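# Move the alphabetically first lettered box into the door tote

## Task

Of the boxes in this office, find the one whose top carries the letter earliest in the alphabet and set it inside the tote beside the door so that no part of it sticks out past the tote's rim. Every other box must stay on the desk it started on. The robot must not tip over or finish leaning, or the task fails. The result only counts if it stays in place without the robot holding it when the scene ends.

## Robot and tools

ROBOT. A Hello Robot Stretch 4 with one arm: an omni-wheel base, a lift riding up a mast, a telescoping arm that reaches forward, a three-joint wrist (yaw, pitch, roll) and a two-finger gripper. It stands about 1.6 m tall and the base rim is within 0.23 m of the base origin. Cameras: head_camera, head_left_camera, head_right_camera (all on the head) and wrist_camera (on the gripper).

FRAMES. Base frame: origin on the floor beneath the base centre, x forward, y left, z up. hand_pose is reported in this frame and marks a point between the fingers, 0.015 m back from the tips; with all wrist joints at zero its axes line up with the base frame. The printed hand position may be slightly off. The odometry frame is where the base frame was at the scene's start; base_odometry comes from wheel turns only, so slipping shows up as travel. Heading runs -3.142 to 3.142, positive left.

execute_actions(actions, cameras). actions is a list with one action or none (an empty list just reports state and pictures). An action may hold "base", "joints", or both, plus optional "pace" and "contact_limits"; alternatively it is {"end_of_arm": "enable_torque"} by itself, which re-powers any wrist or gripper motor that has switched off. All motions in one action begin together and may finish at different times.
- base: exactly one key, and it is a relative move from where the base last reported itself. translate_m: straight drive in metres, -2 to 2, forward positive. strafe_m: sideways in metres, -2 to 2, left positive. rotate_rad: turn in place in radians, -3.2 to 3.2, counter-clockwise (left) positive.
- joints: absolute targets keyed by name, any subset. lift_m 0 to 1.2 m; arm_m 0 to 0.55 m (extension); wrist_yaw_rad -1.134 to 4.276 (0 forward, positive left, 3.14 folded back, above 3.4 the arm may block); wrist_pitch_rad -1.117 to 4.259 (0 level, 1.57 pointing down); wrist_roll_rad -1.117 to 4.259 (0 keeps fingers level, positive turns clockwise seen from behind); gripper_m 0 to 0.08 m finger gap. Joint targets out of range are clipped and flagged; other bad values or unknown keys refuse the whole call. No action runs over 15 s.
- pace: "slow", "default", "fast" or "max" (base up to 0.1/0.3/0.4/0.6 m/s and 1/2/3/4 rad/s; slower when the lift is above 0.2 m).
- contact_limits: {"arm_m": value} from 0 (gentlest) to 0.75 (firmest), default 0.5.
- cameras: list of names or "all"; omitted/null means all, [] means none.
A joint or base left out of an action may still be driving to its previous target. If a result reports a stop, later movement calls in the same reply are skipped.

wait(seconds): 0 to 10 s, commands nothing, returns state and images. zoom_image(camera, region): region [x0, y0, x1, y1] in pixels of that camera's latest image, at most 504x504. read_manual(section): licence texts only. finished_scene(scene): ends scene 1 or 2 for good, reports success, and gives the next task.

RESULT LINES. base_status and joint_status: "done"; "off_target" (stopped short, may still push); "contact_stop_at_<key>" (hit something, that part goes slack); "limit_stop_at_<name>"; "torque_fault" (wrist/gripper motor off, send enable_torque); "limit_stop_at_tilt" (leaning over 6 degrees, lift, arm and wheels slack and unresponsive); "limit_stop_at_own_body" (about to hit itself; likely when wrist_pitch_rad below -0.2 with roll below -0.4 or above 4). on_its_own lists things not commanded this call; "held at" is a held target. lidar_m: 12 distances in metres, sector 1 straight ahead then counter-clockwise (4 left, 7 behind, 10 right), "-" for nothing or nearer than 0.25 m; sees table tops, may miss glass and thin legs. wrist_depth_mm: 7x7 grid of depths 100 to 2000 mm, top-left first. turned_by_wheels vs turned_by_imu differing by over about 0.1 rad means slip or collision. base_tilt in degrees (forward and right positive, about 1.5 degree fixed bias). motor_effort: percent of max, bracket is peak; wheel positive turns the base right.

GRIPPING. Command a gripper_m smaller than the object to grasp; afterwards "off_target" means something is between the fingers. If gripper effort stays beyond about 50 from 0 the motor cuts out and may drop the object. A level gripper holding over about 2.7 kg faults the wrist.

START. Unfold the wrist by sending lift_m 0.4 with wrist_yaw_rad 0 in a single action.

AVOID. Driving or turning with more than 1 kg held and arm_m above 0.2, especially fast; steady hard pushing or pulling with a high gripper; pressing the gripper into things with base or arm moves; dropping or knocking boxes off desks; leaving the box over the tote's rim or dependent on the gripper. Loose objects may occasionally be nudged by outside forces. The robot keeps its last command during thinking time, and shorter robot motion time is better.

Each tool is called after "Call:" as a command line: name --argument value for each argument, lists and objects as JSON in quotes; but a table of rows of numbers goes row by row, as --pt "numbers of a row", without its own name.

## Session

Call:
execute_actions --actions '[]'

Scene clock: 0.00 s.
base_odometry: x=+0.000 y=+0.000 heading=+0.000 (m, m, rad; odometry frame)
turned_by_wheels: +0.000 (rad since the last result)
turned_by_imu: +0.000 (rad since the last result)
base_tilt: forward=+0.4 right=+0.6 (deg)
lidar_m: 0.87 0.90 0.78 0.70 0.71 0.89 0.82 0.80 1.00 1.67 1.56 1.01
base_status: not commanded
joint_positions: lift_m=+0.191 arm_m=+0.001 wrist_yaw_rad=+3.169 wrist_pitch_rad=+0.007 wrist_roll_rad=+0.012 gripper_m=+0.040
joint_status: not commanded
motor_effort: lift_m=+18 arm_m=-1 wrist_yaw_rad=-4 wrist_pitch_rad=-9 wrist_roll_rad=+2 gripper_m=+0 wheel_0=+0 wheel_1=-1 wheel_2=+1 (%)
hand_pose: x=-0.0431 y=+0.0816 z=+0.3676 quat_wxyz=(-0.014, -0.004, +0.006, +1.000) (m; base frame)
wrist_depth_mm: - 136 147 946 960 1025 1042 / - 108 135 960 991 1025 1060 / - 111 137 976 1025 1008 1060 / - 138 189 960 991 1025 1060 / 204 904 946 960 1008 1060 1078 / 212 904 141 960 148 1008 1078 / 209 - - 917 - - 809
pictures: head_camera, head_left_camera, head_right_camera, wrist_camera
camera_calibration (this result's frames):
wrist_camera: T_world_to_cam=[[-0.0389551, 0.999082, -0.0178302, -0.0737224], [0.0512798, -0.0158214, -0.998559, 0.42166], [-0.997924, -0.0398133, -0.0506164, 0.132758], [0, 0, 0, 1]] pos_world=[0.107988, 0.0856115, 0.426457]
Images, in order (width x height): head_camera 420x560, head_left_camera 420x672, head_right_camera 420x672, wrist_camera 616x392.

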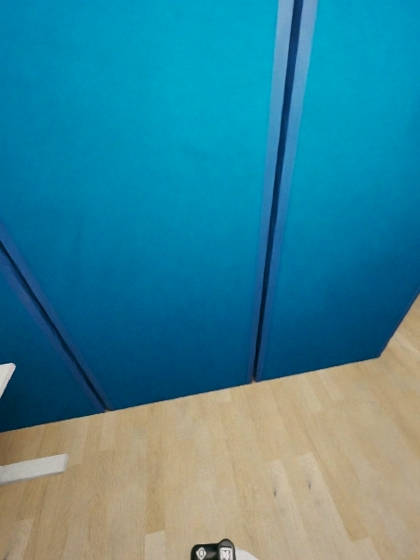

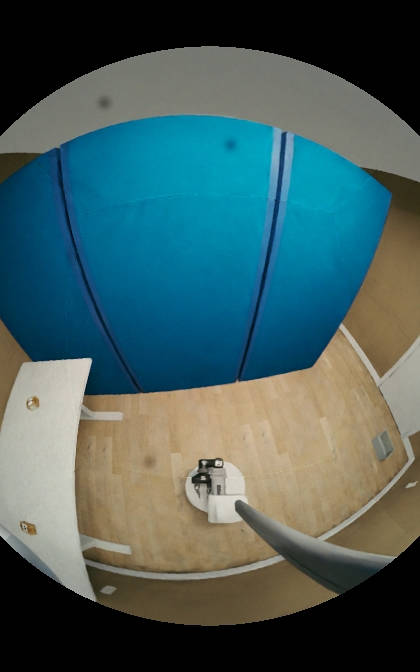

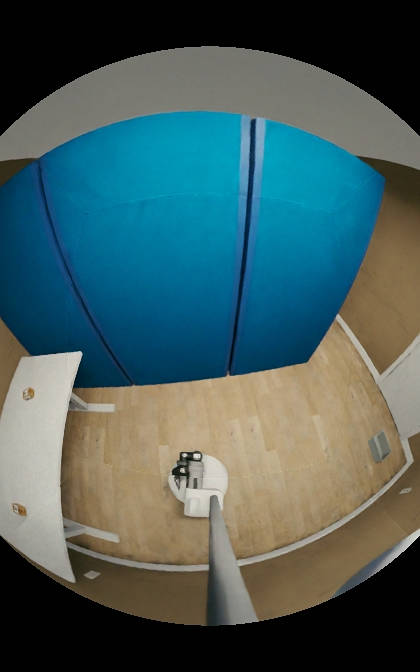

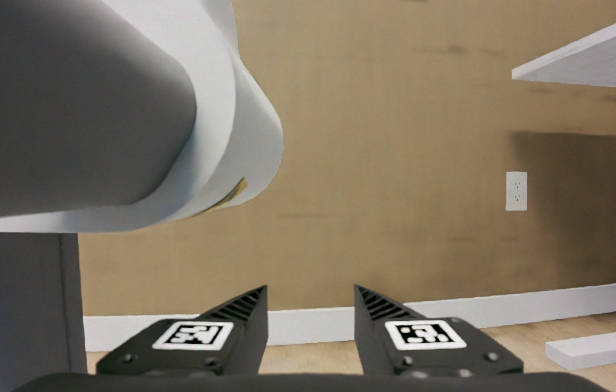

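Call:
execute_actions --actions '[{"base":{"rotate_rad":1.68},"joints":{"lift_m":1.0,"wrist_yaw_rad":0,"wrist_pitch_rad":0.6,"arm_m":0.15},"pace":"max"}]' --cameras '["head_camera","wrist_camera"]'

Scene clock: 5.27 s.
base_odometry: x=+0.000 y=+0.000 heading=+1.680 (m, m, rad; odometry frame)
turned_by_wheels: +1.680 (rad since the last result)
turned_by_imu: +1.685 (rad since the last result)
base_tilt: forward=+0.3 right=+0.6 (deg)
lidar_m: 0.70 0.77 0.87 0.80 0.80 1.08 2.23 1.38 0.91 0.87 0.89 0.78
base_status: done
joint_positions: lift_m=+1.000 arm_m=+0.149 wrist_yaw_rad=+0.000 wrist_pitch_rad=+0.602 wrist_roll_rad=+0.012 gripper_m=+0.040
joint_status: all done
motor_effort: lift_m=+20(24) arm_m=+5(7) wrist_yaw_rad=-3(8) wrist_pitch_rad=-8(3) wrist_roll_rad=+2(2) gripper_m=-1(0) wheel_0=+1(10) wheel_1=+1(11) wheel_2=+1(15) (%)
hand_pose: x=+0.4953 y=-0.0874 z=+1.0576 quat_wxyz=(+0.955, +0.006, +0.297, -0.002) (m; base frame)
wrist_depth_mm: 991 991 1008 1042 1042 1025 1025 / 1078 1118 1118 1118 1118 1138 1042 / 1042 1025 1025 1008 991 991 991 / 831 778 809 798 798 788 778 / 668 668 661 654 661 640 647 / 559 569 141 564 147 559 569 / 1229 - - 1308 - - 1118
pictures: head_camera, wrist_camera
camera_calibration (this result's frames):
wrist_camera: T_world_to_cam=[[0.000106249, -0.99977, -0.0214276, -0.0617894], [-0.601671, 0.0170512, -0.798562, 1.19512], [0.798744, 0.0129772, -0.601531, 0.395668], [0, 0, 0, 1]] pos_world=[0.40304, -0.0872881, 1.19106]
Images, in order (width x height): head_camera 420x560, wrist_camera 616x392.

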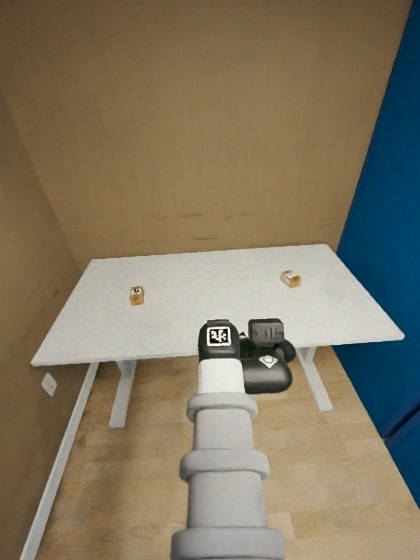

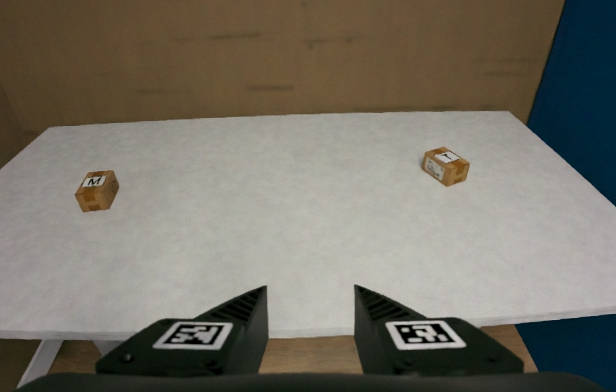

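Call:
execute_actions --actions '[{"base":{"rotate_rad":-2.82},"joints":{"lift_m":0.25,"arm_m":0.0,"wrist_pitch_rad":0.3},"pace":"max"}]' --cameras '["head_camera"]'

Call:
execute_actions --actions '[{"base":{"translate_m":1.7},"pace":"max"}]' --cameras '["head_left_camera"]'

Call:
execute_actions --actions '[{"base":{"rotate_rad":1.35},"pace":"max"}]' --cameras '["head_camera","head_left_camera"]'

Scene clock: 15.20 s.
base_odometry: x=+0.000 y=+0.000 heading=-1.139 (m, m, rad; odometry frame)
turned_by_wheels: -2.819 (rad since the last result)
turned_by_imu: -2.832 (rad since the last result)
base_tilt: forward=+0.3 right=+0.6 (deg)
lidar_m: 2.24 1.03 0.87 0.87 0.82 0.68 0.71 0.80 0.78 0.81 0.92 1.64
base_status: done
joint_positions: lift_m=+0.250 arm_m=+0.002 wrist_yaw_rad=+0.000 wrist_pitch_rad=+0.303 wrist_roll_rad=+0.012 gripper_m=+0.040
joint_status: all done
motor_effort: lift_m=+18(20) arm_m=-6(4) wrist_yaw_rad=-2(4) wrist_pitch_rad=-5(11) wrist_roll_rad=+2(3) gripper_m=-1(1) wheel_0=+3(8) wheel_1=+2(13) wheel_2=+2(5) (%)
hand_pose: x=+0.3757 y=-0.0874 z=+0.3649 quat_wxyz=(+0.989, +0.006, +0.151, -0.001) (m; base frame)
wrist_depth_mm: 917 - - 1983 1756 1661 1618 / 976 - - 1983 1921 1756 1756 / 976 1255 - - 1983 1808 1808 / 976 1281 1464 1464 1397 1336 1366 / 917 1008 1008 991 960 960 960 / 741 759 141 759 148 732 732 / 615 - - 634 - - 597
pictures: head_camera
Images, in order (width x height): head_camera 420x560.

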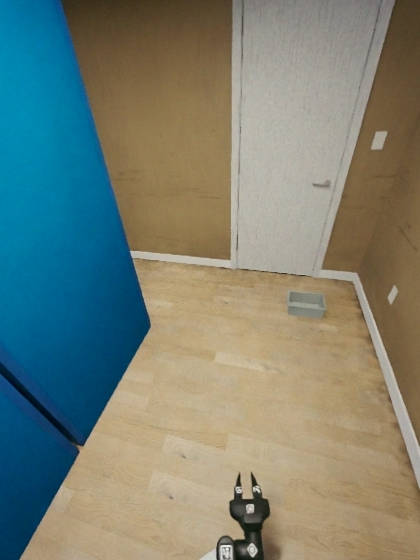

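Scene clock: 19.67 s.
base_odometry: x=+0.711 y=-1.544 heading=-1.139 (m, m, rad; odometry frame)
turned_by_wheels: +0.000 (rad since the last result)
turned_by_imu: -0.008 (rad since the last result)
base_tilt: forward=+0.3 right=+0.6 (deg)
lidar_m: 0.59 0.69 1.21 0.71 0.59 0.96 2.58 1.42 1.23 0.59 0.68 0.54
base_status: done
joint_positions: lift_m=+0.250 arm_m=+0.002 wrist_yaw_rad=+0.000 wrist_pitch_rad=+0.303 wrist_roll_rad=+0.012 gripper_m=+0.040
joint_status: not commanded
motor_effort: lift_m=+18(18) arm_m=-6(6) wrist_yaw_rad=-2(3) wrist_pitch_rad=-9(6) wrist_roll_rad=+2(2) gripper_m=+0(1) wheel_0=+0(9) wheel_1=+0(7) wheel_2=+0(16) (%)
hand_pose: x=+0.3757 y=-0.0874 z=+0.3649 quat_wxyz=(+0.989, +0.006, +0.151, -0.001) (m; base frame)
wrist_depth_mm: 413 387 359 340 291 279 270 / 436 404 377 355 304 293 282 / 466 433 399 373 324 309 297 / 504 459 421 392 343 325 309 / 535 492 452 415 357 340 325 / 585 535 141 442 147 359 340 / 597 - - 473 - - 359
pictures: head_left_camera
Images, in order (width x height): head_left_camera 420x672.

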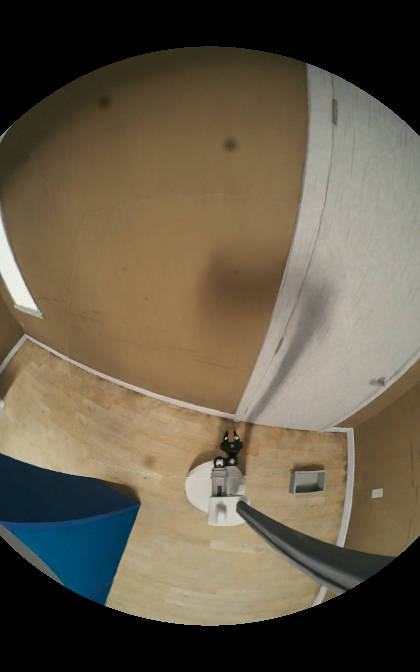

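Scene clock: 21.13 s.
base_odometry: x=+0.711 y=-1.544 heading=+0.211 (m, m, rad; odometry frame)
turned_by_wheels: +1.350 (rad since the last result)
turned_by_imu: +1.355 (rad since the last result)
base_tilt: forward=+0.3 right=+0.6 (deg)
lidar_m: 2.61 0.59 0.71 2.16 1.74 1.27 0.61 0.80 0.59 0.55 0.60 0.90
base_status: done
joint_positions: lift_m=+0.250 arm_m=+0.002 wrist_yaw_rad=+0.000 wrist_pitch_rad=+0.303 wrist_roll_rad=+0.012 gripper_m=+0.040
joint_status: not commanded
motor_effort: lift_m=+17(18) arm_m=-6(5) wrist_yaw_rad=-1(7) wrist_pitch_rad=-7(6) wrist_roll_rad=+2(2) gripper_m=+0(0) wheel_0=+0(10) wheel_1=+1(13) wheel_2=+0(14) (%)
hand_pose: x=+0.3757 y=-0.0874 z=+0.3649 quat_wxyz=(+0.989, +0.006, +0.151, -0.001) (m; base frame)
wrist_depth_mm: 530 - - - - 1229 831 / 535 - - - - 1229 809 / 544 - - - - 1229 809 / 544 1255 1499 1430 1430 1205 809 / 544 778 991 991 991 976 798 / 535 715 141 759 148 741 723 / 525 - - 634 - - 603
pictures: head_camera, head_left_camera
Images, in order (width x height): head_camera 420x560, head_left_camera 420x672.

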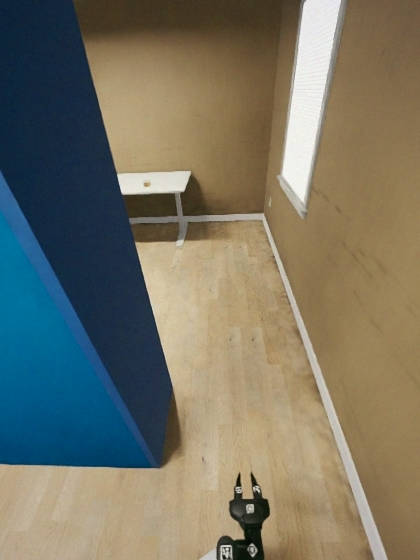

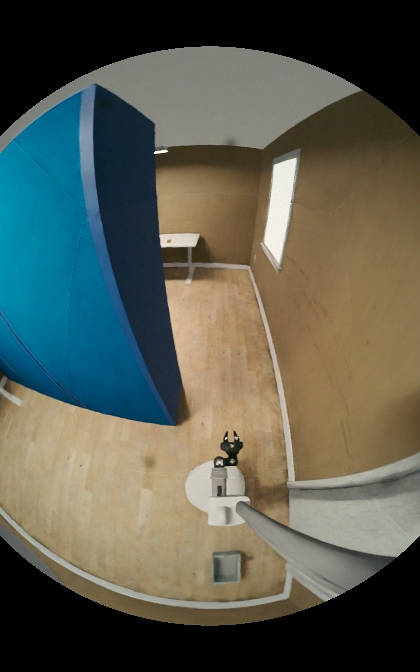

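Call:
execute_actions --actions '[{"base":{"strafe_m":-0.1},"pace":"max"}]' --cameras '[]'

Call:
execute_actions --actions '[{"base":{"translate_m":1.7},"pace":"max"}]' --cameras '["head_camera","head_left_camera"]'

Scene clock: 26.03 s.
base_odometry: x=+0.732 y=-1.642 heading=+0.211 (m, m, rad; odometry frame)
turned_by_wheels: +0.000 (rad since the last result)
turned_by_imu: -0.002 (rad since the last result)
base_tilt: forward=+0.3 right=+0.6 (deg)
lidar_m: 2.13 0.63 0.71 2.14 1.75 1.29 0.63 0.69 0.50 0.48 0.53 0.75
base_status: done
joint_positions: lift_m=+0.250 arm_m=+0.002 wrist_yaw_rad=+0.000 wrist_pitch_rad=+0.303 wrist_roll_rad=+0.012 gripper_m=+0.040
joint_status: not commanded
motor_effort: lift_m=+18(18) arm_m=-5(6) wrist_yaw_rad=-2(1) wrist_pitch_rad=-7(8) wrist_roll_rad=+3(3) gripper_m=-1(1) wheel_0=-1(12) wheel_1=+0(16) wheel_2=-1(3) (%)
hand_pose: x=+0.3757 y=-0.0874 z=+0.3649 quat_wxyz=(+0.989, +0.006, +0.151, -0.001) (m; base frame)
wrist_depth_mm: - - - - - 976 676 / 676 - - - - 976 661 / 668 - - - 1921 1025 668 / 668 1499 1430 1430 1430 1025 654 / 668 1008 1008 991 976 866 668 / 676 759 141 741 147 723 654 / 621 - - 640 - - 597
pictures: none
No camera images: the call's "cameras" was empty. Leave "cameras" out to get every camera's image.

Scene clock: 30.50 s.
base_odometry: x=+2.395 y=-1.286 heading=+0.211 (m, m, rad; odometry frame)
turned_by_wheels: +0.000 (rad since the last result)
turned_by_imu: -0.008 (rad since the last result)
base_tilt: forward=+0.3 right=+0.7 (deg)
lidar_m: 1.60 1.10 1.47 2.38 1.05 0.86 1.97 0.77 0.55 0.52 0.52 0.77
base_status: done
joint_positions: lift_m=+0.250 arm_m=+0.002 wrist_yaw_rad=+0.000 wrist_pitch_rad=+0.303 wrist_roll_rad=+0.012 gripper_m=+0.040
joint_status: not commanded
motor_effort: lift_m=+17(18) arm_m=-6(6) wrist_yaw_rad=-5(3) wrist_pitch_rad=-7(7) wrist_roll_rad=+3(2) gripper_m=+0(1) wheel_0=+1(8) wheel_1=+0(11) wheel_2=+2(15) (%)
hand_pose: x=+0.3757 y=-0.0874 z=+0.3649 quat_wxyz=(+0.989, +0.006, +0.151, -0.001) (m; base frame)
wrist_depth_mm: 1464 1499 1464 1464 1397 1060 732 / 1499 1537 1537 1464 1537 1078 715 / 1661 1661 1661 1618 1618 1078 723 / 1499 1366 1464 1397 1464 1098 723 / 1008 1008 1008 1008 976 904 723 / 750 750 142 750 148 732 683 / 621 - - 640 - - 603
pictures: head_camera, head_left_camera
Images, in order (width x height): head_camera 420x560, head_left_camera 420x672.

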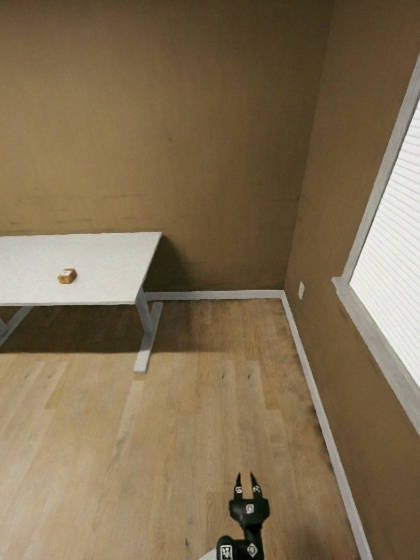

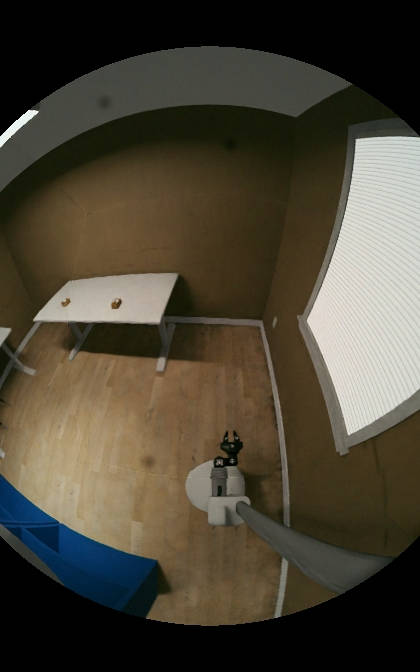

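Call:
execute_actions --actions '[{"base":{"strafe_m":1.35},"joints":{"lift_m":1.05,"arm_m":0.35,"wrist_pitch_rad":0.6},"pace":"max"}]'

Scene clock: 36.27 s.
base_odometry: x=+2.112 y=+0.034 heading=+0.211 (m, m, rad; odometry frame)
turned_by_wheels: +0.000 (rad since the last result)
turned_by_imu: +0.002 (rad since the last result)
base_tilt: forward=+0.3 right=+0.6 (deg)
lidar_m: 1.02 1.08 1.06 1.02 1.00 0.73 0.70 0.74 1.08 1.89 1.96 1.08
base_status: done
joint_positions: lift_m=+1.050 arm_m=+0.349 wrist_yaw_rad=+0.000 wrist_pitch_rad=+0.602 wrist_roll_rad=+0.012 gripper_m=+0.040
joint_status: all done
motor_effort: lift_m=+20(25) arm_m=+5(7) wrist_yaw_rad=-4(0) wrist_pitch_rad=-6(7) wrist_roll_rad=+2(2) gripper_m=+0(0) wheel_0=+1(13) wheel_1=-3(16) wheel_2=+2(3) (%)
hand_pose: x=+0.6952 y=-0.0874 z=+1.1076 quat_wxyz=(+0.955, +0.006, +0.297, -0.002) (m; base frame)
wrist_depth_mm: 1229 1160 1182 1182 1160 1160 1118 / 1308 1308 1281 1255 1281 1255 1281 / 1430 1205 1138 1118 1118 1118 1118 / 1537 891 854 878 878 878 866 / 732 732 741 723 732 707 715 / 1464 1499 141 1430 147 1308 1336 / 1281 - - 1281 - - 1255
pictures: head_camera, head_left_camera, head_right_camera, wrist_camera
camera_calibration (this result's frames):
wrist_camera: T_world_to_cam=[[-0.0000920903, -0.999771, -0.0214195, -0.0606472], [-0.601642, 0.0171645, -0.798581, 1.3553], [0.798766, 0.0128133, -0.601506, 0.265991], [0, 0, 0, 1]] pos_world=[0.602933, -0.0873046, 1.24101]
Images, in order (width x height): head_camera 420x560, head_left_camera 420x672, head_right_camera 420x672, wrist_camera 616x392.

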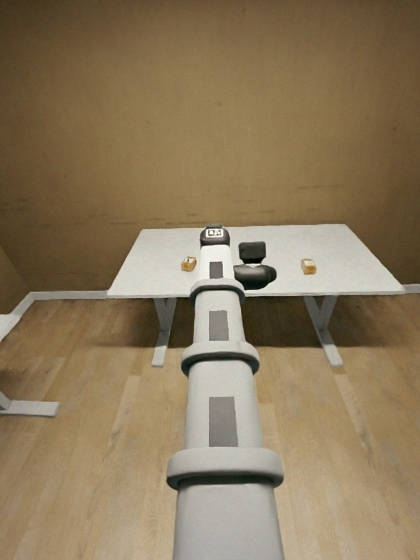

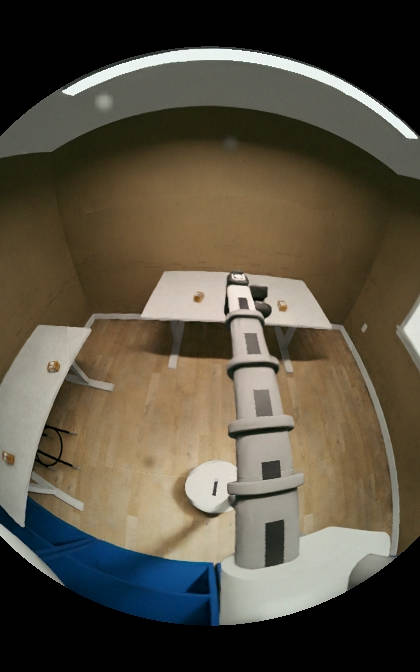

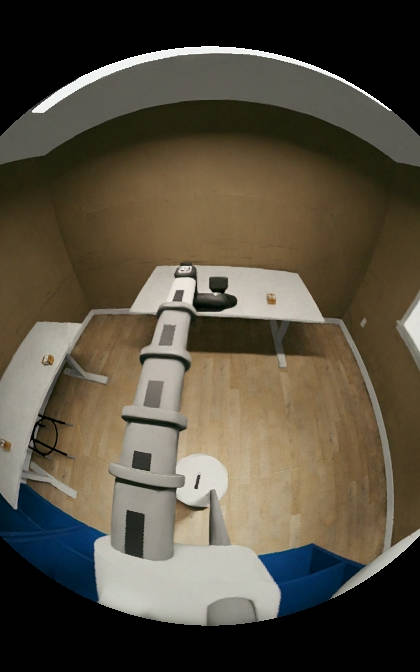

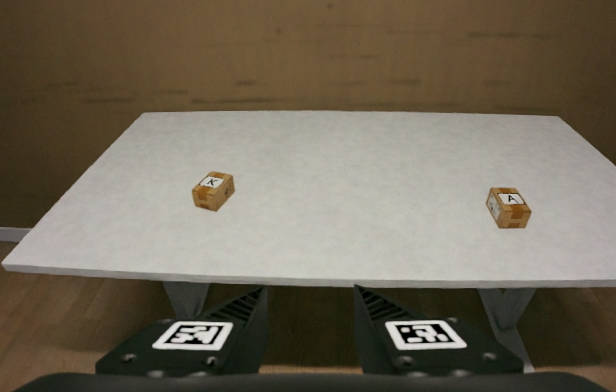

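Call:
zoom_image --camera "wrist_camera" --region '[470, 170, 550, 240]'

Region (470, 170, 550, 240) of wrist_camera's 616x392 image, scaled by 6.300; it fills the top 441 rows of this view, and the rest is white.

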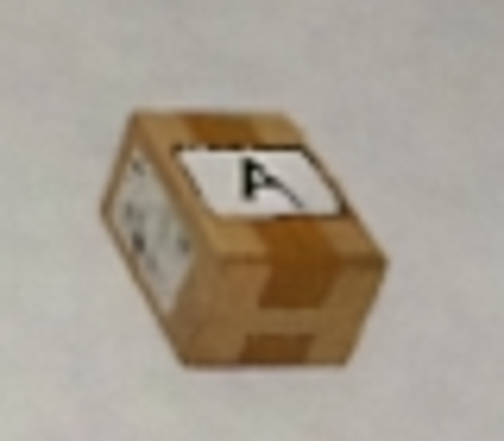

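Call:
execute_actions --actions '[{"base":{"strafe_m":-0.436},"joints":{"lift_m":0.9,"wrist_pitch_rad":1.57,"gripper_m":0.08,"arm_m":0.52},"pace":"max"}]' --cameras '[]'

Call:
execute_actions --actions '[{"base":{"translate_m":0.52},"pace":"max"}]' --cameras '["wrist_camera"]'

Scene clock: 43.63 s.
base_odometry: x=+2.203 y=-0.392 heading=+0.211 (m, m, rad; odometry frame)
turned_by_wheels: +0.000 (rad since the last result)
turned_by_imu: -0.004 (rad since the last result)
base_tilt: forward=+0.2 right=+0.6 (deg)
lidar_m: 1.02 1.09 1.48 1.46 1.01 0.78 0.71 0.77 1.50 1.43 1.49 1.07
base_status: done
joint_positions: lift_m=+0.900 arm_m=+0.519 wrist_yaw_rad=+0.000 wrist_pitch_rad=+1.570 wrist_roll_rad=+0.012 gripper_m=+0.080
joint_status: all done
motor_effort: lift_m=+17(19) arm_m=+6(6) wrist_yaw_rad=-3(3) wrist_pitch_rad=+0(3) wrist_roll_rad=+2(3) gripper_m=+0(3) wheel_0=-2(10) wheel_1=-2(13) wheel_2=+1(1) (%)
hand_pose: x=+0.6901 y=-0.0874 z=+0.8657 quat_wxyz=(+0.707, +0.004, +0.707, -0.004) (m; base frame)
wrist_depth_mm: 1042 1008 1042 1008 1025 1008 991 / 1025 1008 1025 1008 1025 1008 1008 / 1042 1042 1025 1008 1025 1025 1008 / 1042 1042 1025 1042 1025 1025 1008 / 1042 1042 1025 1025 1025 1042 1042 / 1060 1042 1060 1025 1042 1025 1042 / - - 1060 1078 1042 - -
pictures: none
No camera images: the call's "cameras" was empty. Leave "cameras" out to get every camera's image.

Scene clock: 46.47 s.
base_odometry: x=+2.712 y=-0.283 heading=+0.211 (m, m, rad; odometry frame)
turned_by_wheels: +0.000 (rad since the last result)
turned_by_imu: -0.003 (rad since the last result)
base_tilt: forward=+0.3 right=+0.6 (deg)
lidar_m: 0.49 0.54 0.75 1.42 1.55 1.29 1.24 1.30 1.48 1.44 1.52 0.52
base_status: done
joint_positions: lift_m=+0.900 arm_m=+0.519 wrist_yaw_rad=+0.000 wrist_pitch_rad=+1.570 wrist_roll_rad=+0.012 gripper_m=+0.080
joint_status: not commanded
motor_effort: lift_m=+17(17) arm_m=+6(6) wrist_yaw_rad=-3(2) wrist_pitch_rad=+2(1) wrist_roll_rad=+2(2) gripper_m=+0(1) wheel_0=+1(7) wheel_1=+0(11) wheel_2=+2(11) (%)
hand_pose: x=+0.6901 y=-0.0874 z=+0.8657 quat_wxyz=(+0.707, +0.004, +0.707, -0.004) (m; base frame)
wrist_depth_mm: 296 294 293 294 291 289 287 / 297 293 294 294 291 290 289 / 297 297 297 296 294 291 291 / 298 297 297 248 296 293 293 / 301 301 300 246 296 296 294 / 303 300 248 250 297 296 296 / - - 301 300 300 - -
pictures: wrist_camera
camera_calibration (this result's frames):
wrist_camera: T_world_to_cam=[[-0.0176056, -0.999772, -0.0120429, -0.0618666], [-0.998943, 0.0170771, 0.0426649, 0.70497], [-0.0424496, 0.0127813, -0.999017, 1.04917], [0, 0, 0, 1]] pos_world=[0.747673, -0.0873012, 1.01732]
Images, in order (width x height): wrist_camera 616x392.

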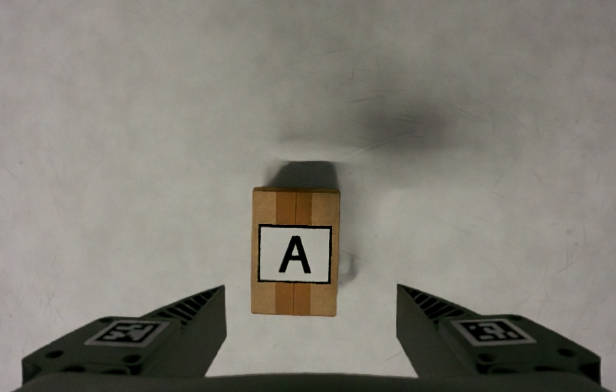

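Box is ~12 mm left of centre.

Call:
execute_actions --actions '[{"base":{"strafe_m":0.012},"joints":{"lift_m":0.83,"wrist_roll_rad":0.04,"arm_m":0.527}}]' --cameras '["wrist_camera"]'

Scene clock: 49.60 s.
base_odometry: x=+2.709 y=-0.272 heading=+0.211 (m, m, rad; odometry frame)
turned_by_wheels: +0.000 (rad since the last result)
turned_by_imu: -0.001 (rad since the last result)
base_tilt: forward=+0.4 right=+0.7 (deg)
lidar_m: 0.48 0.53 0.77 1.42 1.51 1.30 1.26 1.33 1.53 1.43 0.74 0.53
base_status: done
joint_positions: lift_m=+0.830 arm_m=+0.526 wrist_yaw_rad=+0.000 wrist_pitch_rad=+1.570 wrist_roll_rad=+0.040 gripper_m=+0.080
joint_status: all done
motor_effort: lift_m=+16(17) arm_m=+6(6) wrist_yaw_rad=-1(4) wrist_pitch_rad=+2(3) wrist_roll_rad=+3(4) gripper_m=+1(1) wheel_0=-3(8) wheel_1=+1(3) wheel_2=+0(0) (%)
hand_pose: x=+0.6970 y=-0.0874 z=+0.7958 quat_wxyz=(+0.707, +0.014, +0.707, -0.014) (m; base frame)
wrist_depth_mm: 225 224 223 222 221 221 219 / 225 224 224 224 221 221 220 / 226 227 226 224 224 223 221 / 228 229 225 225 224 223 223 / 229 229 228 176 225 225 224 / 231 229 178 177 177 226 226 / - - 178 178 178 - -
pictures: wrist_camera
camera_calibration (this result's frames):
wrist_camera: T_world_to_cam=[[-0.0456256, -0.998886, -0.0120583, -0.0429664], [-0.998069, 0.0450722, 0.0427505, 0.716659], [-0.0421594, 0.0139855, -0.999013, 0.979506], [0, 0, 0, 1]] pos_world=[0.75461, -0.0889188, 0.947383]
Images, in order (width x height): wrist_camera 616x392.

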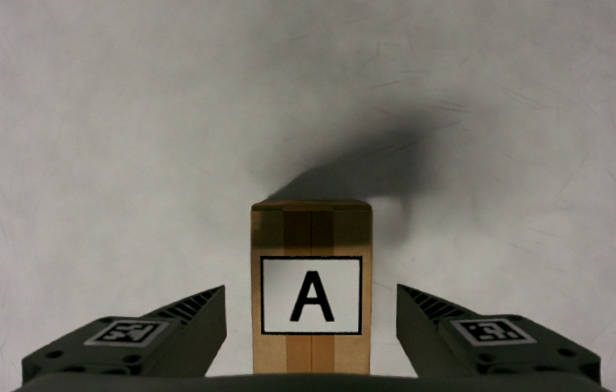

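Call:
execute_actions --actions '[{"joints":{"lift_m":0.785}}]' --cameras '[]'

Call:
execute_actions --actions '[{"joints":{"gripper_m":0.03}}]' --cameras '[]'

Call:
execute_actions --actions '[{"joints":{"lift_m":0.82},"pace":"fast"}]' --cameras '[]'

Call:
execute_actions --actions '[{"joints":{"arm_m":0.12,"wrist_roll_rad":0},"pace":"fast"}]' --cameras '[]'

Call:
execute_actions --actions '[{"base":{"rotate_rad":-3.14},"joints":{"lift_m":0.3},"pace":"fast"}]' --cameras '[]'

Call:
execute_actions --actions '[{"base":{"strafe_m":0.95},"pace":"max"}]' --cameras '["head_camera","wrist_camera"]'

Scene clock: 56.23 s.
base_odometry: x=+2.709 y=-0.272 heading=+0.211 (m, m, rad; odometry frame)
turned_by_wheels: +0.000 (rad since the last result)
turned_by_imu: -0.001 (rad since the last result)
base_tilt: forward=+0.3 right=+0.7 (deg)
lidar_m: 0.50 0.54 0.74 1.41 1.51 1.27 1.26 1.31 1.52 1.45 0.69 0.52
base_status: not commanded
joint_positions: lift_m=+0.785 arm_m=+0.526 wrist_yaw_rad=+0.000 wrist_pitch_rad=+1.570 wrist_roll_rad=+0.040 gripper_m=+0.080
joint_status: all done
motor_effort: lift_m=+15(15) arm_m=+6(6) wrist_yaw_rad=-1(3) wrist_pitch_rad=+0(0) wrist_roll_rad=+3(3) gripper_m=+1(0) wheel_0=-3(3) wheel_1=+1(1) wheel_2=+0(0) (%)
hand_pose: x=+0.6970 y=-0.0874 z=+0.7508 quat_wxyz=(+0.707, +0.014, +0.707, -0.014) (m; base frame)
wrist_depth_mm: 179 178 179 178 177 176 - / 180 180 179 179 177 176 177 / 181 181 180 179 178 177 178 / 182 181 180 180 179 179 178 / 183 183 182 131 180 179 179 / 184 183 132 131 131 180 - / - - 132 131 131 - -
pictures: none
No camera images: the call's "cameras" was empty. Leave "cameras" out to get every camera's image.

Scene clock: 57.23 s.
base_odometry: x=+2.709 y=-0.272 heading=+0.211 (m, m, rad; odometry frame)
turned_by_wheels: +0.000 (rad since the last result)
turned_by_imu: +0.000 (rad since the last result)
base_tilt: forward=+0.3 right=+0.7 (deg)
lidar_m: 0.48 0.52 0.75 1.41 1.50 1.29 1.26 1.31 1.52 1.45 0.76 0.51
base_status: not commanded
joint_positions: lift_m=+0.785 arm_m=+0.526 wrist_yaw_rad=+0.000 wrist_pitch_rad=+1.570 wrist_roll_rad=+0.040 gripper_m=+0.059
joint_status: gripper_m off_target (ended at +0.059, target +0.030)
on_its_own: gripper_m is held at +0.053, not at your +0.030, by its contact guard: the fingers met something
motor_effort: lift_m=+16(16) arm_m=+6(6) wrist_yaw_rad=-4(1) wrist_pitch_rad=+2(1) wrist_roll_rad=+2(3) gripper_m=-40(47) wheel_0=-3(3) wheel_1=+1(1) wheel_2=+0(0) (%)
hand_pose: x=+0.6970 y=-0.0874 z=+0.7508 quat_wxyz=(+0.707, +0.014, +0.707, -0.014) (m; base frame)
wrist_depth_mm: 179 179 178 177 177 176 - / 181 179 179 179 178 177 176 / 181 181 180 180 178 177 177 / 182 181 181 180 179 179 178 / 183 182 182 130 180 180 179 / 184 183 132 131 132 181 180 / 185 - 132 132 131 - -
pictures: none
No camera images: the call's "cameras" was empty. Leave "cameras" out to get every camera's image.

Scene clock: 58.03 s.
base_odometry: x=+2.709 y=-0.272 heading=+0.211 (m, m, rad; odometry frame)
turned_by_wheels: +0.000 (rad since the last result)
turned_by_imu: +0.000 (rad since the last result)
base_tilt: forward=+0.3 right=+0.7 (deg)
lidar_m: 0.49 0.54 0.75 1.40 1.48 1.28 1.24 1.30 1.52 1.43 0.75 0.52
base_status: not commanded
joint_positions: lift_m=+0.820 arm_m=+0.526 wrist_yaw_rad=+0.000 wrist_pitch_rad=+1.570 wrist_roll_rad=+0.040 gripper_m=+0.059
joint_status: all done
on_its_own: gripper_m is held at +0.053, not at your +0.030, by its contact guard: the fingers met something
motor_effort: lift_m=+21(23) arm_m=+6(6) wrist_yaw_rad=-2(3) wrist_pitch_rad=+1(0) wrist_roll_rad=+3(3) gripper_m=-40(41) wheel_0=-3(3) wheel_1=+1(0) wheel_2=+0(0) (%)
hand_pose: x=+0.6970 y=-0.0874 z=+0.7853 quat_wxyz=(+0.707, +0.014, +0.707, -0.014) (m; base frame)
wrist_depth_mm: 214 213 212 211 211 209 208 / 215 214 215 212 213 211 210 / 215 216 214 213 212 211 211 / 218 216 216 215 214 213 213 / 218 218 216 131 214 213 213 / 220 219 132 131 131 216 214 / 221 - 132 132 132 - -
pictures: none
No camera images: the call's "cameras" was empty. Leave "cameras" out to get every camera's image.

Scene clock: 59.97 s.
base_odometry: x=+2.709 y=-0.272 heading=+0.211 (m, m, rad; odometry frame)
turned_by_wheels: +0.000 (rad since the last result)
turned_by_imu: -0.001 (rad since the last result)
base_tilt: forward=+0.3 right=+0.6 (deg)
lidar_m: 0.48 0.52 0.77 1.43 1.51 1.32 1.25 1.31 1.52 1.44 0.71 0.50
base_status: not commanded
joint_positions: lift_m=+0.820 arm_m=+0.121 wrist_yaw_rad=+0.000 wrist_pitch_rad=+1.570 wrist_roll_rad=+0.000 gripper_m=+0.059
joint_status: all done
on_its_own: gripper_m is held at +0.053, not at your +0.030, by its contact guard: the fingers met something
motor_effort: lift_m=+21(21) arm_m=-6(7) wrist_yaw_rad=-3(5) wrist_pitch_rad=-2(1) wrist_roll_rad=+2(1) gripper_m=-41(40) wheel_0=-3(3) wheel_1=+1(1) wheel_2=+0(0) (%)
hand_pose: x=+0.2920 y=-0.0874 z=+0.7853 quat_wxyz=(+0.707, +0.000, +0.707, +0.000) (m; base frame)
wrist_depth_mm: 946 960 917 917 917 917 904 / 960 946 960 946 917 931 917 / 960 960 946 946 931 931 917 / 946 976 946 960 931 931 946 / 960 960 946 131 931 960 946 / 960 960 131 131 131 960 946 / 991 - 132 132 132 - -
pictures: none
No camera images: the call's "cameras" was empty. Leave "cameras" out to get every camera's image.

Scene clock: 62.73 s.
base_odometry: x=+2.709 y=-0.272 heading=-2.929 (m, m, rad; odometry frame)
turned_by_wheels: -3.140 (rad since the last result)
turned_by_imu: -3.153 (rad since the last result)
base_tilt: forward=+0.3 right=+0.6 (deg)
lidar_m: 1.22 1.28 1.54 1.46 1.54 0.53 0.48 0.53 0.73 1.40 1.47 1.28
base_status: done
joint_positions: lift_m=+0.300 arm_m=+0.121 wrist_yaw_rad=+0.000 wrist_pitch_rad=+1.570 wrist_roll_rad=+0.000 gripper_m=+0.059
joint_status: all done
on_its_own: gripper_m is held at +0.053, not at your +0.030, by its contact guard: the fingers met something
motor_effort: lift_m=+17(14) arm_m=-6(6) wrist_yaw_rad=-3(3) wrist_pitch_rad=-2(1) wrist_roll_rad=+1(2) gripper_m=-41(40) wheel_0=+0(8) wheel_1=+1(12) wheel_2=+1(7) (%)
hand_pose: x=+0.2921 y=-0.0874 z=+0.2657 quat_wxyz=(+0.707, +0.000, +0.707, +0.000) (m; base frame)
wrist_depth_mm: 418 413 415 413 413 410 410 / 421 413 415 415 413 413 404 / 421 418 415 415 415 413 410 / 421 424 418 415 410 421 413 / 427 427 421 131 418 418 415 / 430 421 132 131 131 418 415 / 430 - 132 131 132 - -
pictures: none
No camera images: the call's "cameras" was empty. Leave "cameras" out to get every camera's image.

Scene clock: 65.80 s.
base_odometry: x=+2.910 y=-1.200 heading=-2.929 (m, m, rad; odometry frame)
turned_by_wheels: +0.000 (rad since the last result)
turned_by_imu: +0.002 (rad since the last result)
base_tilt: forward=+0.3 right=+0.7 (deg)
lidar_m: 1.61 0.73 0.52 0.47 0.54 0.80 1.29 0.65 0.68 2.35 1.78 1.31
base_status: done
joint_positions: lift_m=+0.300 arm_m=+0.121 wrist_yaw_rad=+0.000 wrist_pitch_rad=+1.570 wrist_roll_rad=+0.000 gripper_m=+0.059
joint_status: not commanded
on_its_own: gripper_m is held at +0.053, not at your +0.030, by its contact guard: the fingers met something
motor_effort: lift_m=+19(18) arm_m=-5(6) wrist_yaw_rad=-1(2) wrist_pitch_rad=-1(1) wrist_roll_rad=+2(2) gripper_m=-40(40) wheel_0=+2(14) wheel_1=-2(15) wheel_2=+1(0) (%)
hand_pose: x=+0.2920 y=-0.0874 z=+0.2656 quat_wxyz=(+0.707, +0.000, +0.707, +0.000) (m; base frame)
wrist_depth_mm: 415 421 415 410 413 410 407 / 421 418 415 415 410 410 413 / 424 418 415 418 415 415 410 / 424 424 418 418 415 415 415 / 427 424 424 131 418 418 415 / 427 424 132 131 131 421 415 / 430 - 132 132 131 - -
pictures: head_camera, wrist_camera
camera_calibration (this result's frames):
wrist_camera: T_world_to_cam=[[-0.00602741, -0.999909, -0.0120345, -0.0794973], [-0.999072, 0.0055081, 0.0427287, 0.331921], [-0.0426585, 0.0122809, -0.999014, 0.432754], [0, 0, 0, 1]] pos_world=[0.349595, -0.0866329, 0.417188]
Images, in order (width x height): head_camera 420x560, wrist_camera 616x392.

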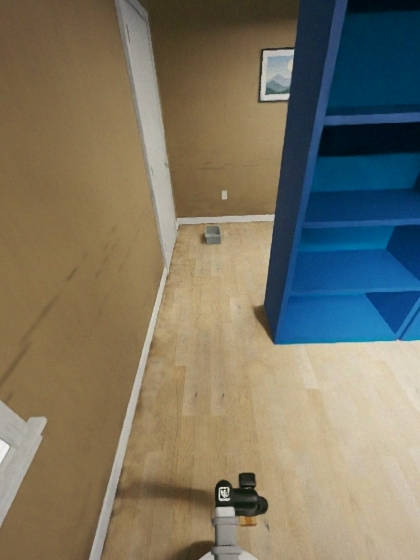

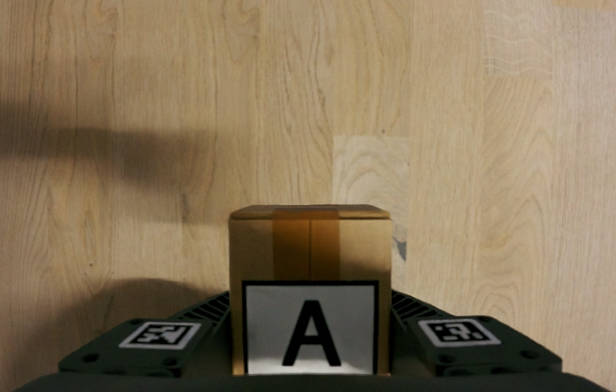

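Call:
execute_actions --actions '[{"base":{"translate_m":2.0},"joints":{"wrist_yaw_rad":1.57,"arm_m":0.2},"pace":"max"}]' --cameras '["head_camera"]'

Call:
execute_actions --actions '[{"base":{"translate_m":0.2},"joints":{"arm_m":0.5},"pace":"fast"}]' --cameras '["head_camera","wrist_camera"]'

Scene clock: 74.63 s.
base_odometry: x=+0.955 y=-1.623 heading=-2.929 (m, m, rad; odometry frame)
turned_by_wheels: +0.000 (rad since the last result)
turned_by_imu: -0.010 (rad since the last result)
base_tilt: forward=+0.2 right=+0.6 (deg)
lidar_m: 0.80 0.71 0.55 0.51 0.53 0.77 2.21 0.59 0.49 1.12 2.06 1.48
base_status: done
joint_positions: lift_m=+0.300 arm_m=+0.199 wrist_yaw_rad=+1.570 wrist_pitch_rad=+1.570 wrist_roll_rad=+0.000 gripper_m=+0.059
joint_status: all done
on_its_own: gripper_m is held at +0.053, not at your +0.030, by its contact guard: the fingers met something
motor_effort: lift_m=+18(18) arm_m=+6(12) wrist_yaw_rad=-1(6) wrist_pitch_rad=+2(3) wrist_roll_rad=+2(2) gripper_m=-40(41) wheel_0=+1(8) wheel_1=+1(6) wheel_2=+1(14) (%)
hand_pose: x=+0.4574 y=+0.0001 z=+0.2656 quat_wxyz=(+0.500, -0.500, +0.500, +0.500) (m; base frame)
wrist_depth_mm: 418 415 413 410 410 407 407 / 421 418 418 413 413 407 404 / 399 418 418 415 418 410 410 / 345 424 418 418 413 415 413 / 345 424 424 130 418 415 413 / 366 427 132 131 131 418 415 / 407 - 132 131 131 - -
pictures: head_camera
Images, in order (width x height): head_camera 420x560.

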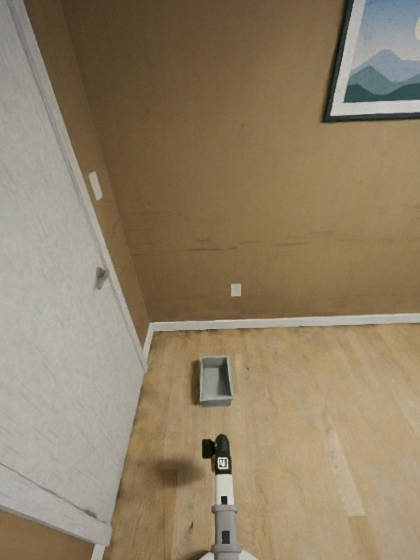

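Scene clock: 76.40 s.
base_odometry: x=+0.759 y=-1.665 heading=-2.928 (m, m, rad; odometry frame)
turned_by_wheels: +0.000 (rad since the last result)
turned_by_imu: -0.002 (rad since the last result)
base_tilt: forward=+0.3 right=+0.6 (deg)
lidar_m: 0.59 0.72 0.53 0.50 0.55 0.77 2.18 0.61 0.69 1.90 1.75 1.28
base_status: done
joint_positions: lift_m=+0.300 arm_m=+0.499 wrist_yaw_rad=+1.570 wrist_pitch_rad=+1.570 wrist_roll_rad=+0.000 gripper_m=+0.059
joint_status: all done
on_its_own: gripper_m is held at +0.053, not at your +0.030, by its contact guard: the fingers met something
motor_effort: lift_m=+18(18) arm_m=+6(4) wrist_yaw_rad=-3(2) wrist_pitch_rad=+1(1) wrist_roll_rad=+2(3) gripper_m=-40(41) wheel_0=+0(8) wheel_1=+1(5) wheel_2=+3(14) (%)
hand_pose: x=+0.7574 y=+0.0001 z=+0.2656 quat_wxyz=(+0.500, -0.500, +0.500, +0.500) (m; base frame)
wrist_depth_mm: 418 415 413 415 413 407 399 / 418 418 415 410 407 407 404 / 427 349 373 394 404 343 407 / 424 347 415 413 413 347 410 / 424 421 375 131 394 351 410 / 427 338 131 131 131 329 413 / 430 - 132 132 131 - -
pictures: head_camera, wrist_camera
camera_calibration (this result's frames):
wrist_camera: T_world_to_cam=[[0.999904, -0.00685628, -0.0120349, -0.751129], [-0.00633703, -0.999069, 0.0426652, 0.0446073], [-0.0123162, -0.0425848, -0.999017, 0.428556], [0, 0, 0, 1]] pos_world=[0.756617, 0.0576658, 0.417192]
Images, in order (width x height): head_camera 420x560, wrist_camera 616x392.

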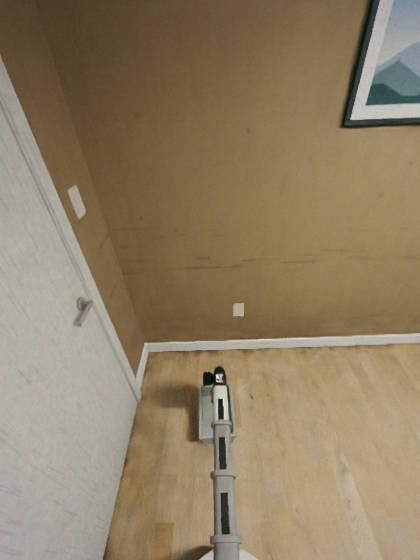

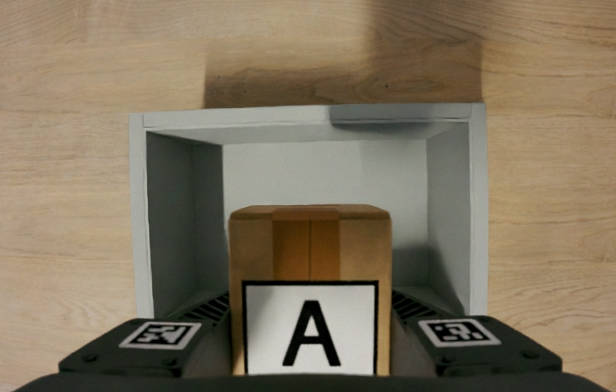

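Call:
execute_actions --actions '[{"base":{"strafe_m":0.015},"joints":{"lift_m":0.072}}]' --cameras '["wrist_camera"]'

Call:
execute_actions --actions '[{"joints":{"gripper_m":0.08}}]' --cameras '[]'

Call:
execute_actions --actions '[{"joints":{"lift_m":0.22},"pace":"max"}]' --cameras '["wrist_camera"]'

Scene clock: 81.13 s.
base_odometry: x=+0.762 y=-1.680 heading=-2.929 (m, m, rad; odometry frame)
turned_by_wheels: +0.000 (rad since the last result)
turned_by_imu: -0.002 (rad since the last result)
base_tilt: forward=+0.3 right=+0.7 (deg)
lidar_m: 0.58 0.71 0.50 0.46 0.53 0.76 1.89 0.63 0.65 1.87 1.75 1.27
base_status: done
joint_positions: lift_m=+0.072 arm_m=+0.499 wrist_yaw_rad=+1.570 wrist_pitch_rad=+1.570 wrist_roll_rad=+0.000 gripper_m=+0.059
joint_status: all done
on_its_own: gripper_m is held at +0.053, not at your +0.030, by its contact guard: the fingers met something
motor_effort: lift_m=+16(16) arm_m=+6(6) wrist_yaw_rad=-3(1) wrist_pitch_rad=-2(0) wrist_roll_rad=+2(2) gripper_m=-40(39) wheel_0=-2(7) wheel_1=+1(8) wheel_2=+0(3) (%)
hand_pose: x=+0.7574 y=+0.0001 z=+0.0377 quat_wxyz=(+0.500, -0.500, +0.500, +0.500) (m; base frame)
wrist_depth_mm: - - - - - - - / 119 124 124 128 130 131 - / 178 184 183 182 182 181 180 / 186 186 185 183 182 181 181 / 186 187 185 131 183 183 182 / 184 187 132 131 131 182 183 / 177 - 132 132 131 - -
pictures: wrist_camera
camera_calibration (this result's frames):
wrist_camera: T_world_to_cam=[[0.999905, -0.00674969, -0.012035, -0.753872], [-0.00623079, -0.999071, 0.0426434, 0.0542612], [-0.0123116, -0.0425644, -0.999018, 0.200965], [0, 0, 0, 1]] pos_world=[0.756612, 0.0576764, 0.189381]
Images, in order (width x height): wrist_camera 616x392.

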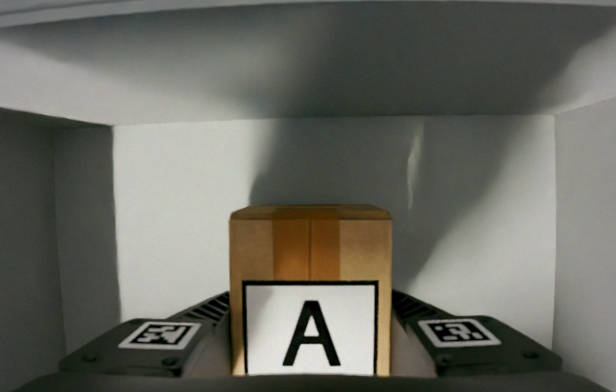

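Scene clock: 82.07 s.
base_odometry: x=+0.762 y=-1.680 heading=-2.929 (m, m, rad; odometry frame)
turned_by_wheels: +0.000 (rad since the last result)
turned_by_imu: +0.000 (rad since the last result)
base_tilt: forward=+0.3 right=+0.6 (deg)
lidar_m: 0.61 0.70 0.52 0.47 0.52 0.75 1.90 0.63 0.68 1.89 1.76 1.29
base_status: not commanded
joint_positions: lift_m=+0.072 arm_m=+0.499 wrist_yaw_rad=+1.570 wrist_pitch_rad=+1.570 wrist_roll_rad=+0.000 gripper_m=+0.080
joint_status: all done
motor_effort: lift_m=+16(16) arm_m=+5(5) wrist_yaw_rad=-2(3) wrist_pitch_rad=+1(1) wrist_roll_rad=+2(2) gripper_m=+2(40) wheel_0=-2(2) wheel_1=+1(1) wheel_2=+0(0) (%)
hand_pose: x=+0.7574 y=+0.0001 z=+0.0377 quat_wxyz=(+0.500, -0.500, +0.500, +0.500) (m; base frame)
wrist_depth_mm: - - - - - - - / 119 123 124 128 130 131 - / 179 185 184 183 182 181 181 / 186 186 185 183 182 182 181 / 187 187 186 135 183 183 182 / 183 187 136 135 135 184 - / - - 136 135 135 - -
pictures: none
No camera images: the call's "cameras" was empty. Leave "cameras" out to get every camera's image.

Scene clock: 83.13 s.
base_odometry: x=+0.762 y=-1.680 heading=-2.929 (m, m, rad; odometry frame)
turned_by_wheels: +0.000 (rad since the last result)
turned_by_imu: +0.000 (rad since the last result)
base_tilt: forward=+0.3 right=+0.6 (deg)
lidar_m: 0.61 0.67 0.51 0.47 0.53 0.75 1.92 0.64 0.68 1.86 1.75 1.28
base_status: not commanded
joint_positions: lift_m=+0.220 arm_m=+0.499 wrist_yaw_rad=+1.570 wrist_pitch_rad=+1.570 wrist_roll_rad=+0.000 gripper_m=+0.080
joint_status: all done
motor_effort: lift_m=+21(21) arm_m=+5(5) wrist_yaw_rad=-2(1) wrist_pitch_rad=+0(3) wrist_roll_rad=+3(2) gripper_m=+1(1) wheel_0=-2(2) wheel_1=+1(1) wheel_2=+0(0) (%)
hand_pose: x=+0.7574 y=+0.0001 z=+0.1854 quat_wxyz=(+0.500, -0.500, +0.500, +0.500) (m; base frame)
wrist_depth_mm: 334 336 332 332 329 329 329 / 336 336 334 332 329 327 327 / 338 236 258 273 283 230 330 / 342 272 334 332 329 267 330 / 345 270 338 285 332 266 332 / 343 220 334 330 334 230 332 / - - 250 285 253 - -
pictures: wrist_camera
camera_calibration (this result's frames):
wrist_camera: T_world_to_cam=[[0.999905, -0.0067498, -0.012035, -0.7521], [-0.00623091, -0.999071, 0.0426434, 0.0479649], [-0.0123116, -0.0425644, -0.999018, 0.348474], [0, 0, 0, 1]] pos_world=[0.756618, 0.0576763, 0.337034]
Images, in order (width x height): wrist_camera 616x392.

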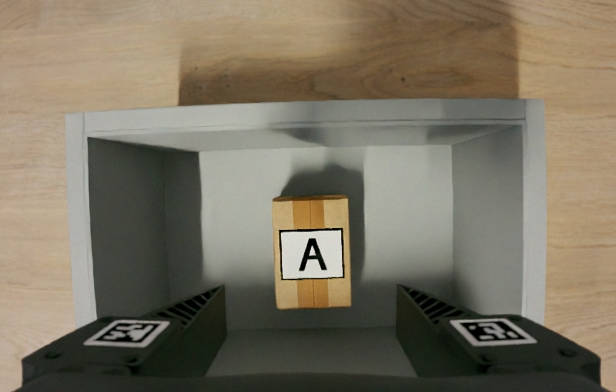

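Call:
finished_scene --scene 2

The scene is finished: the task was done.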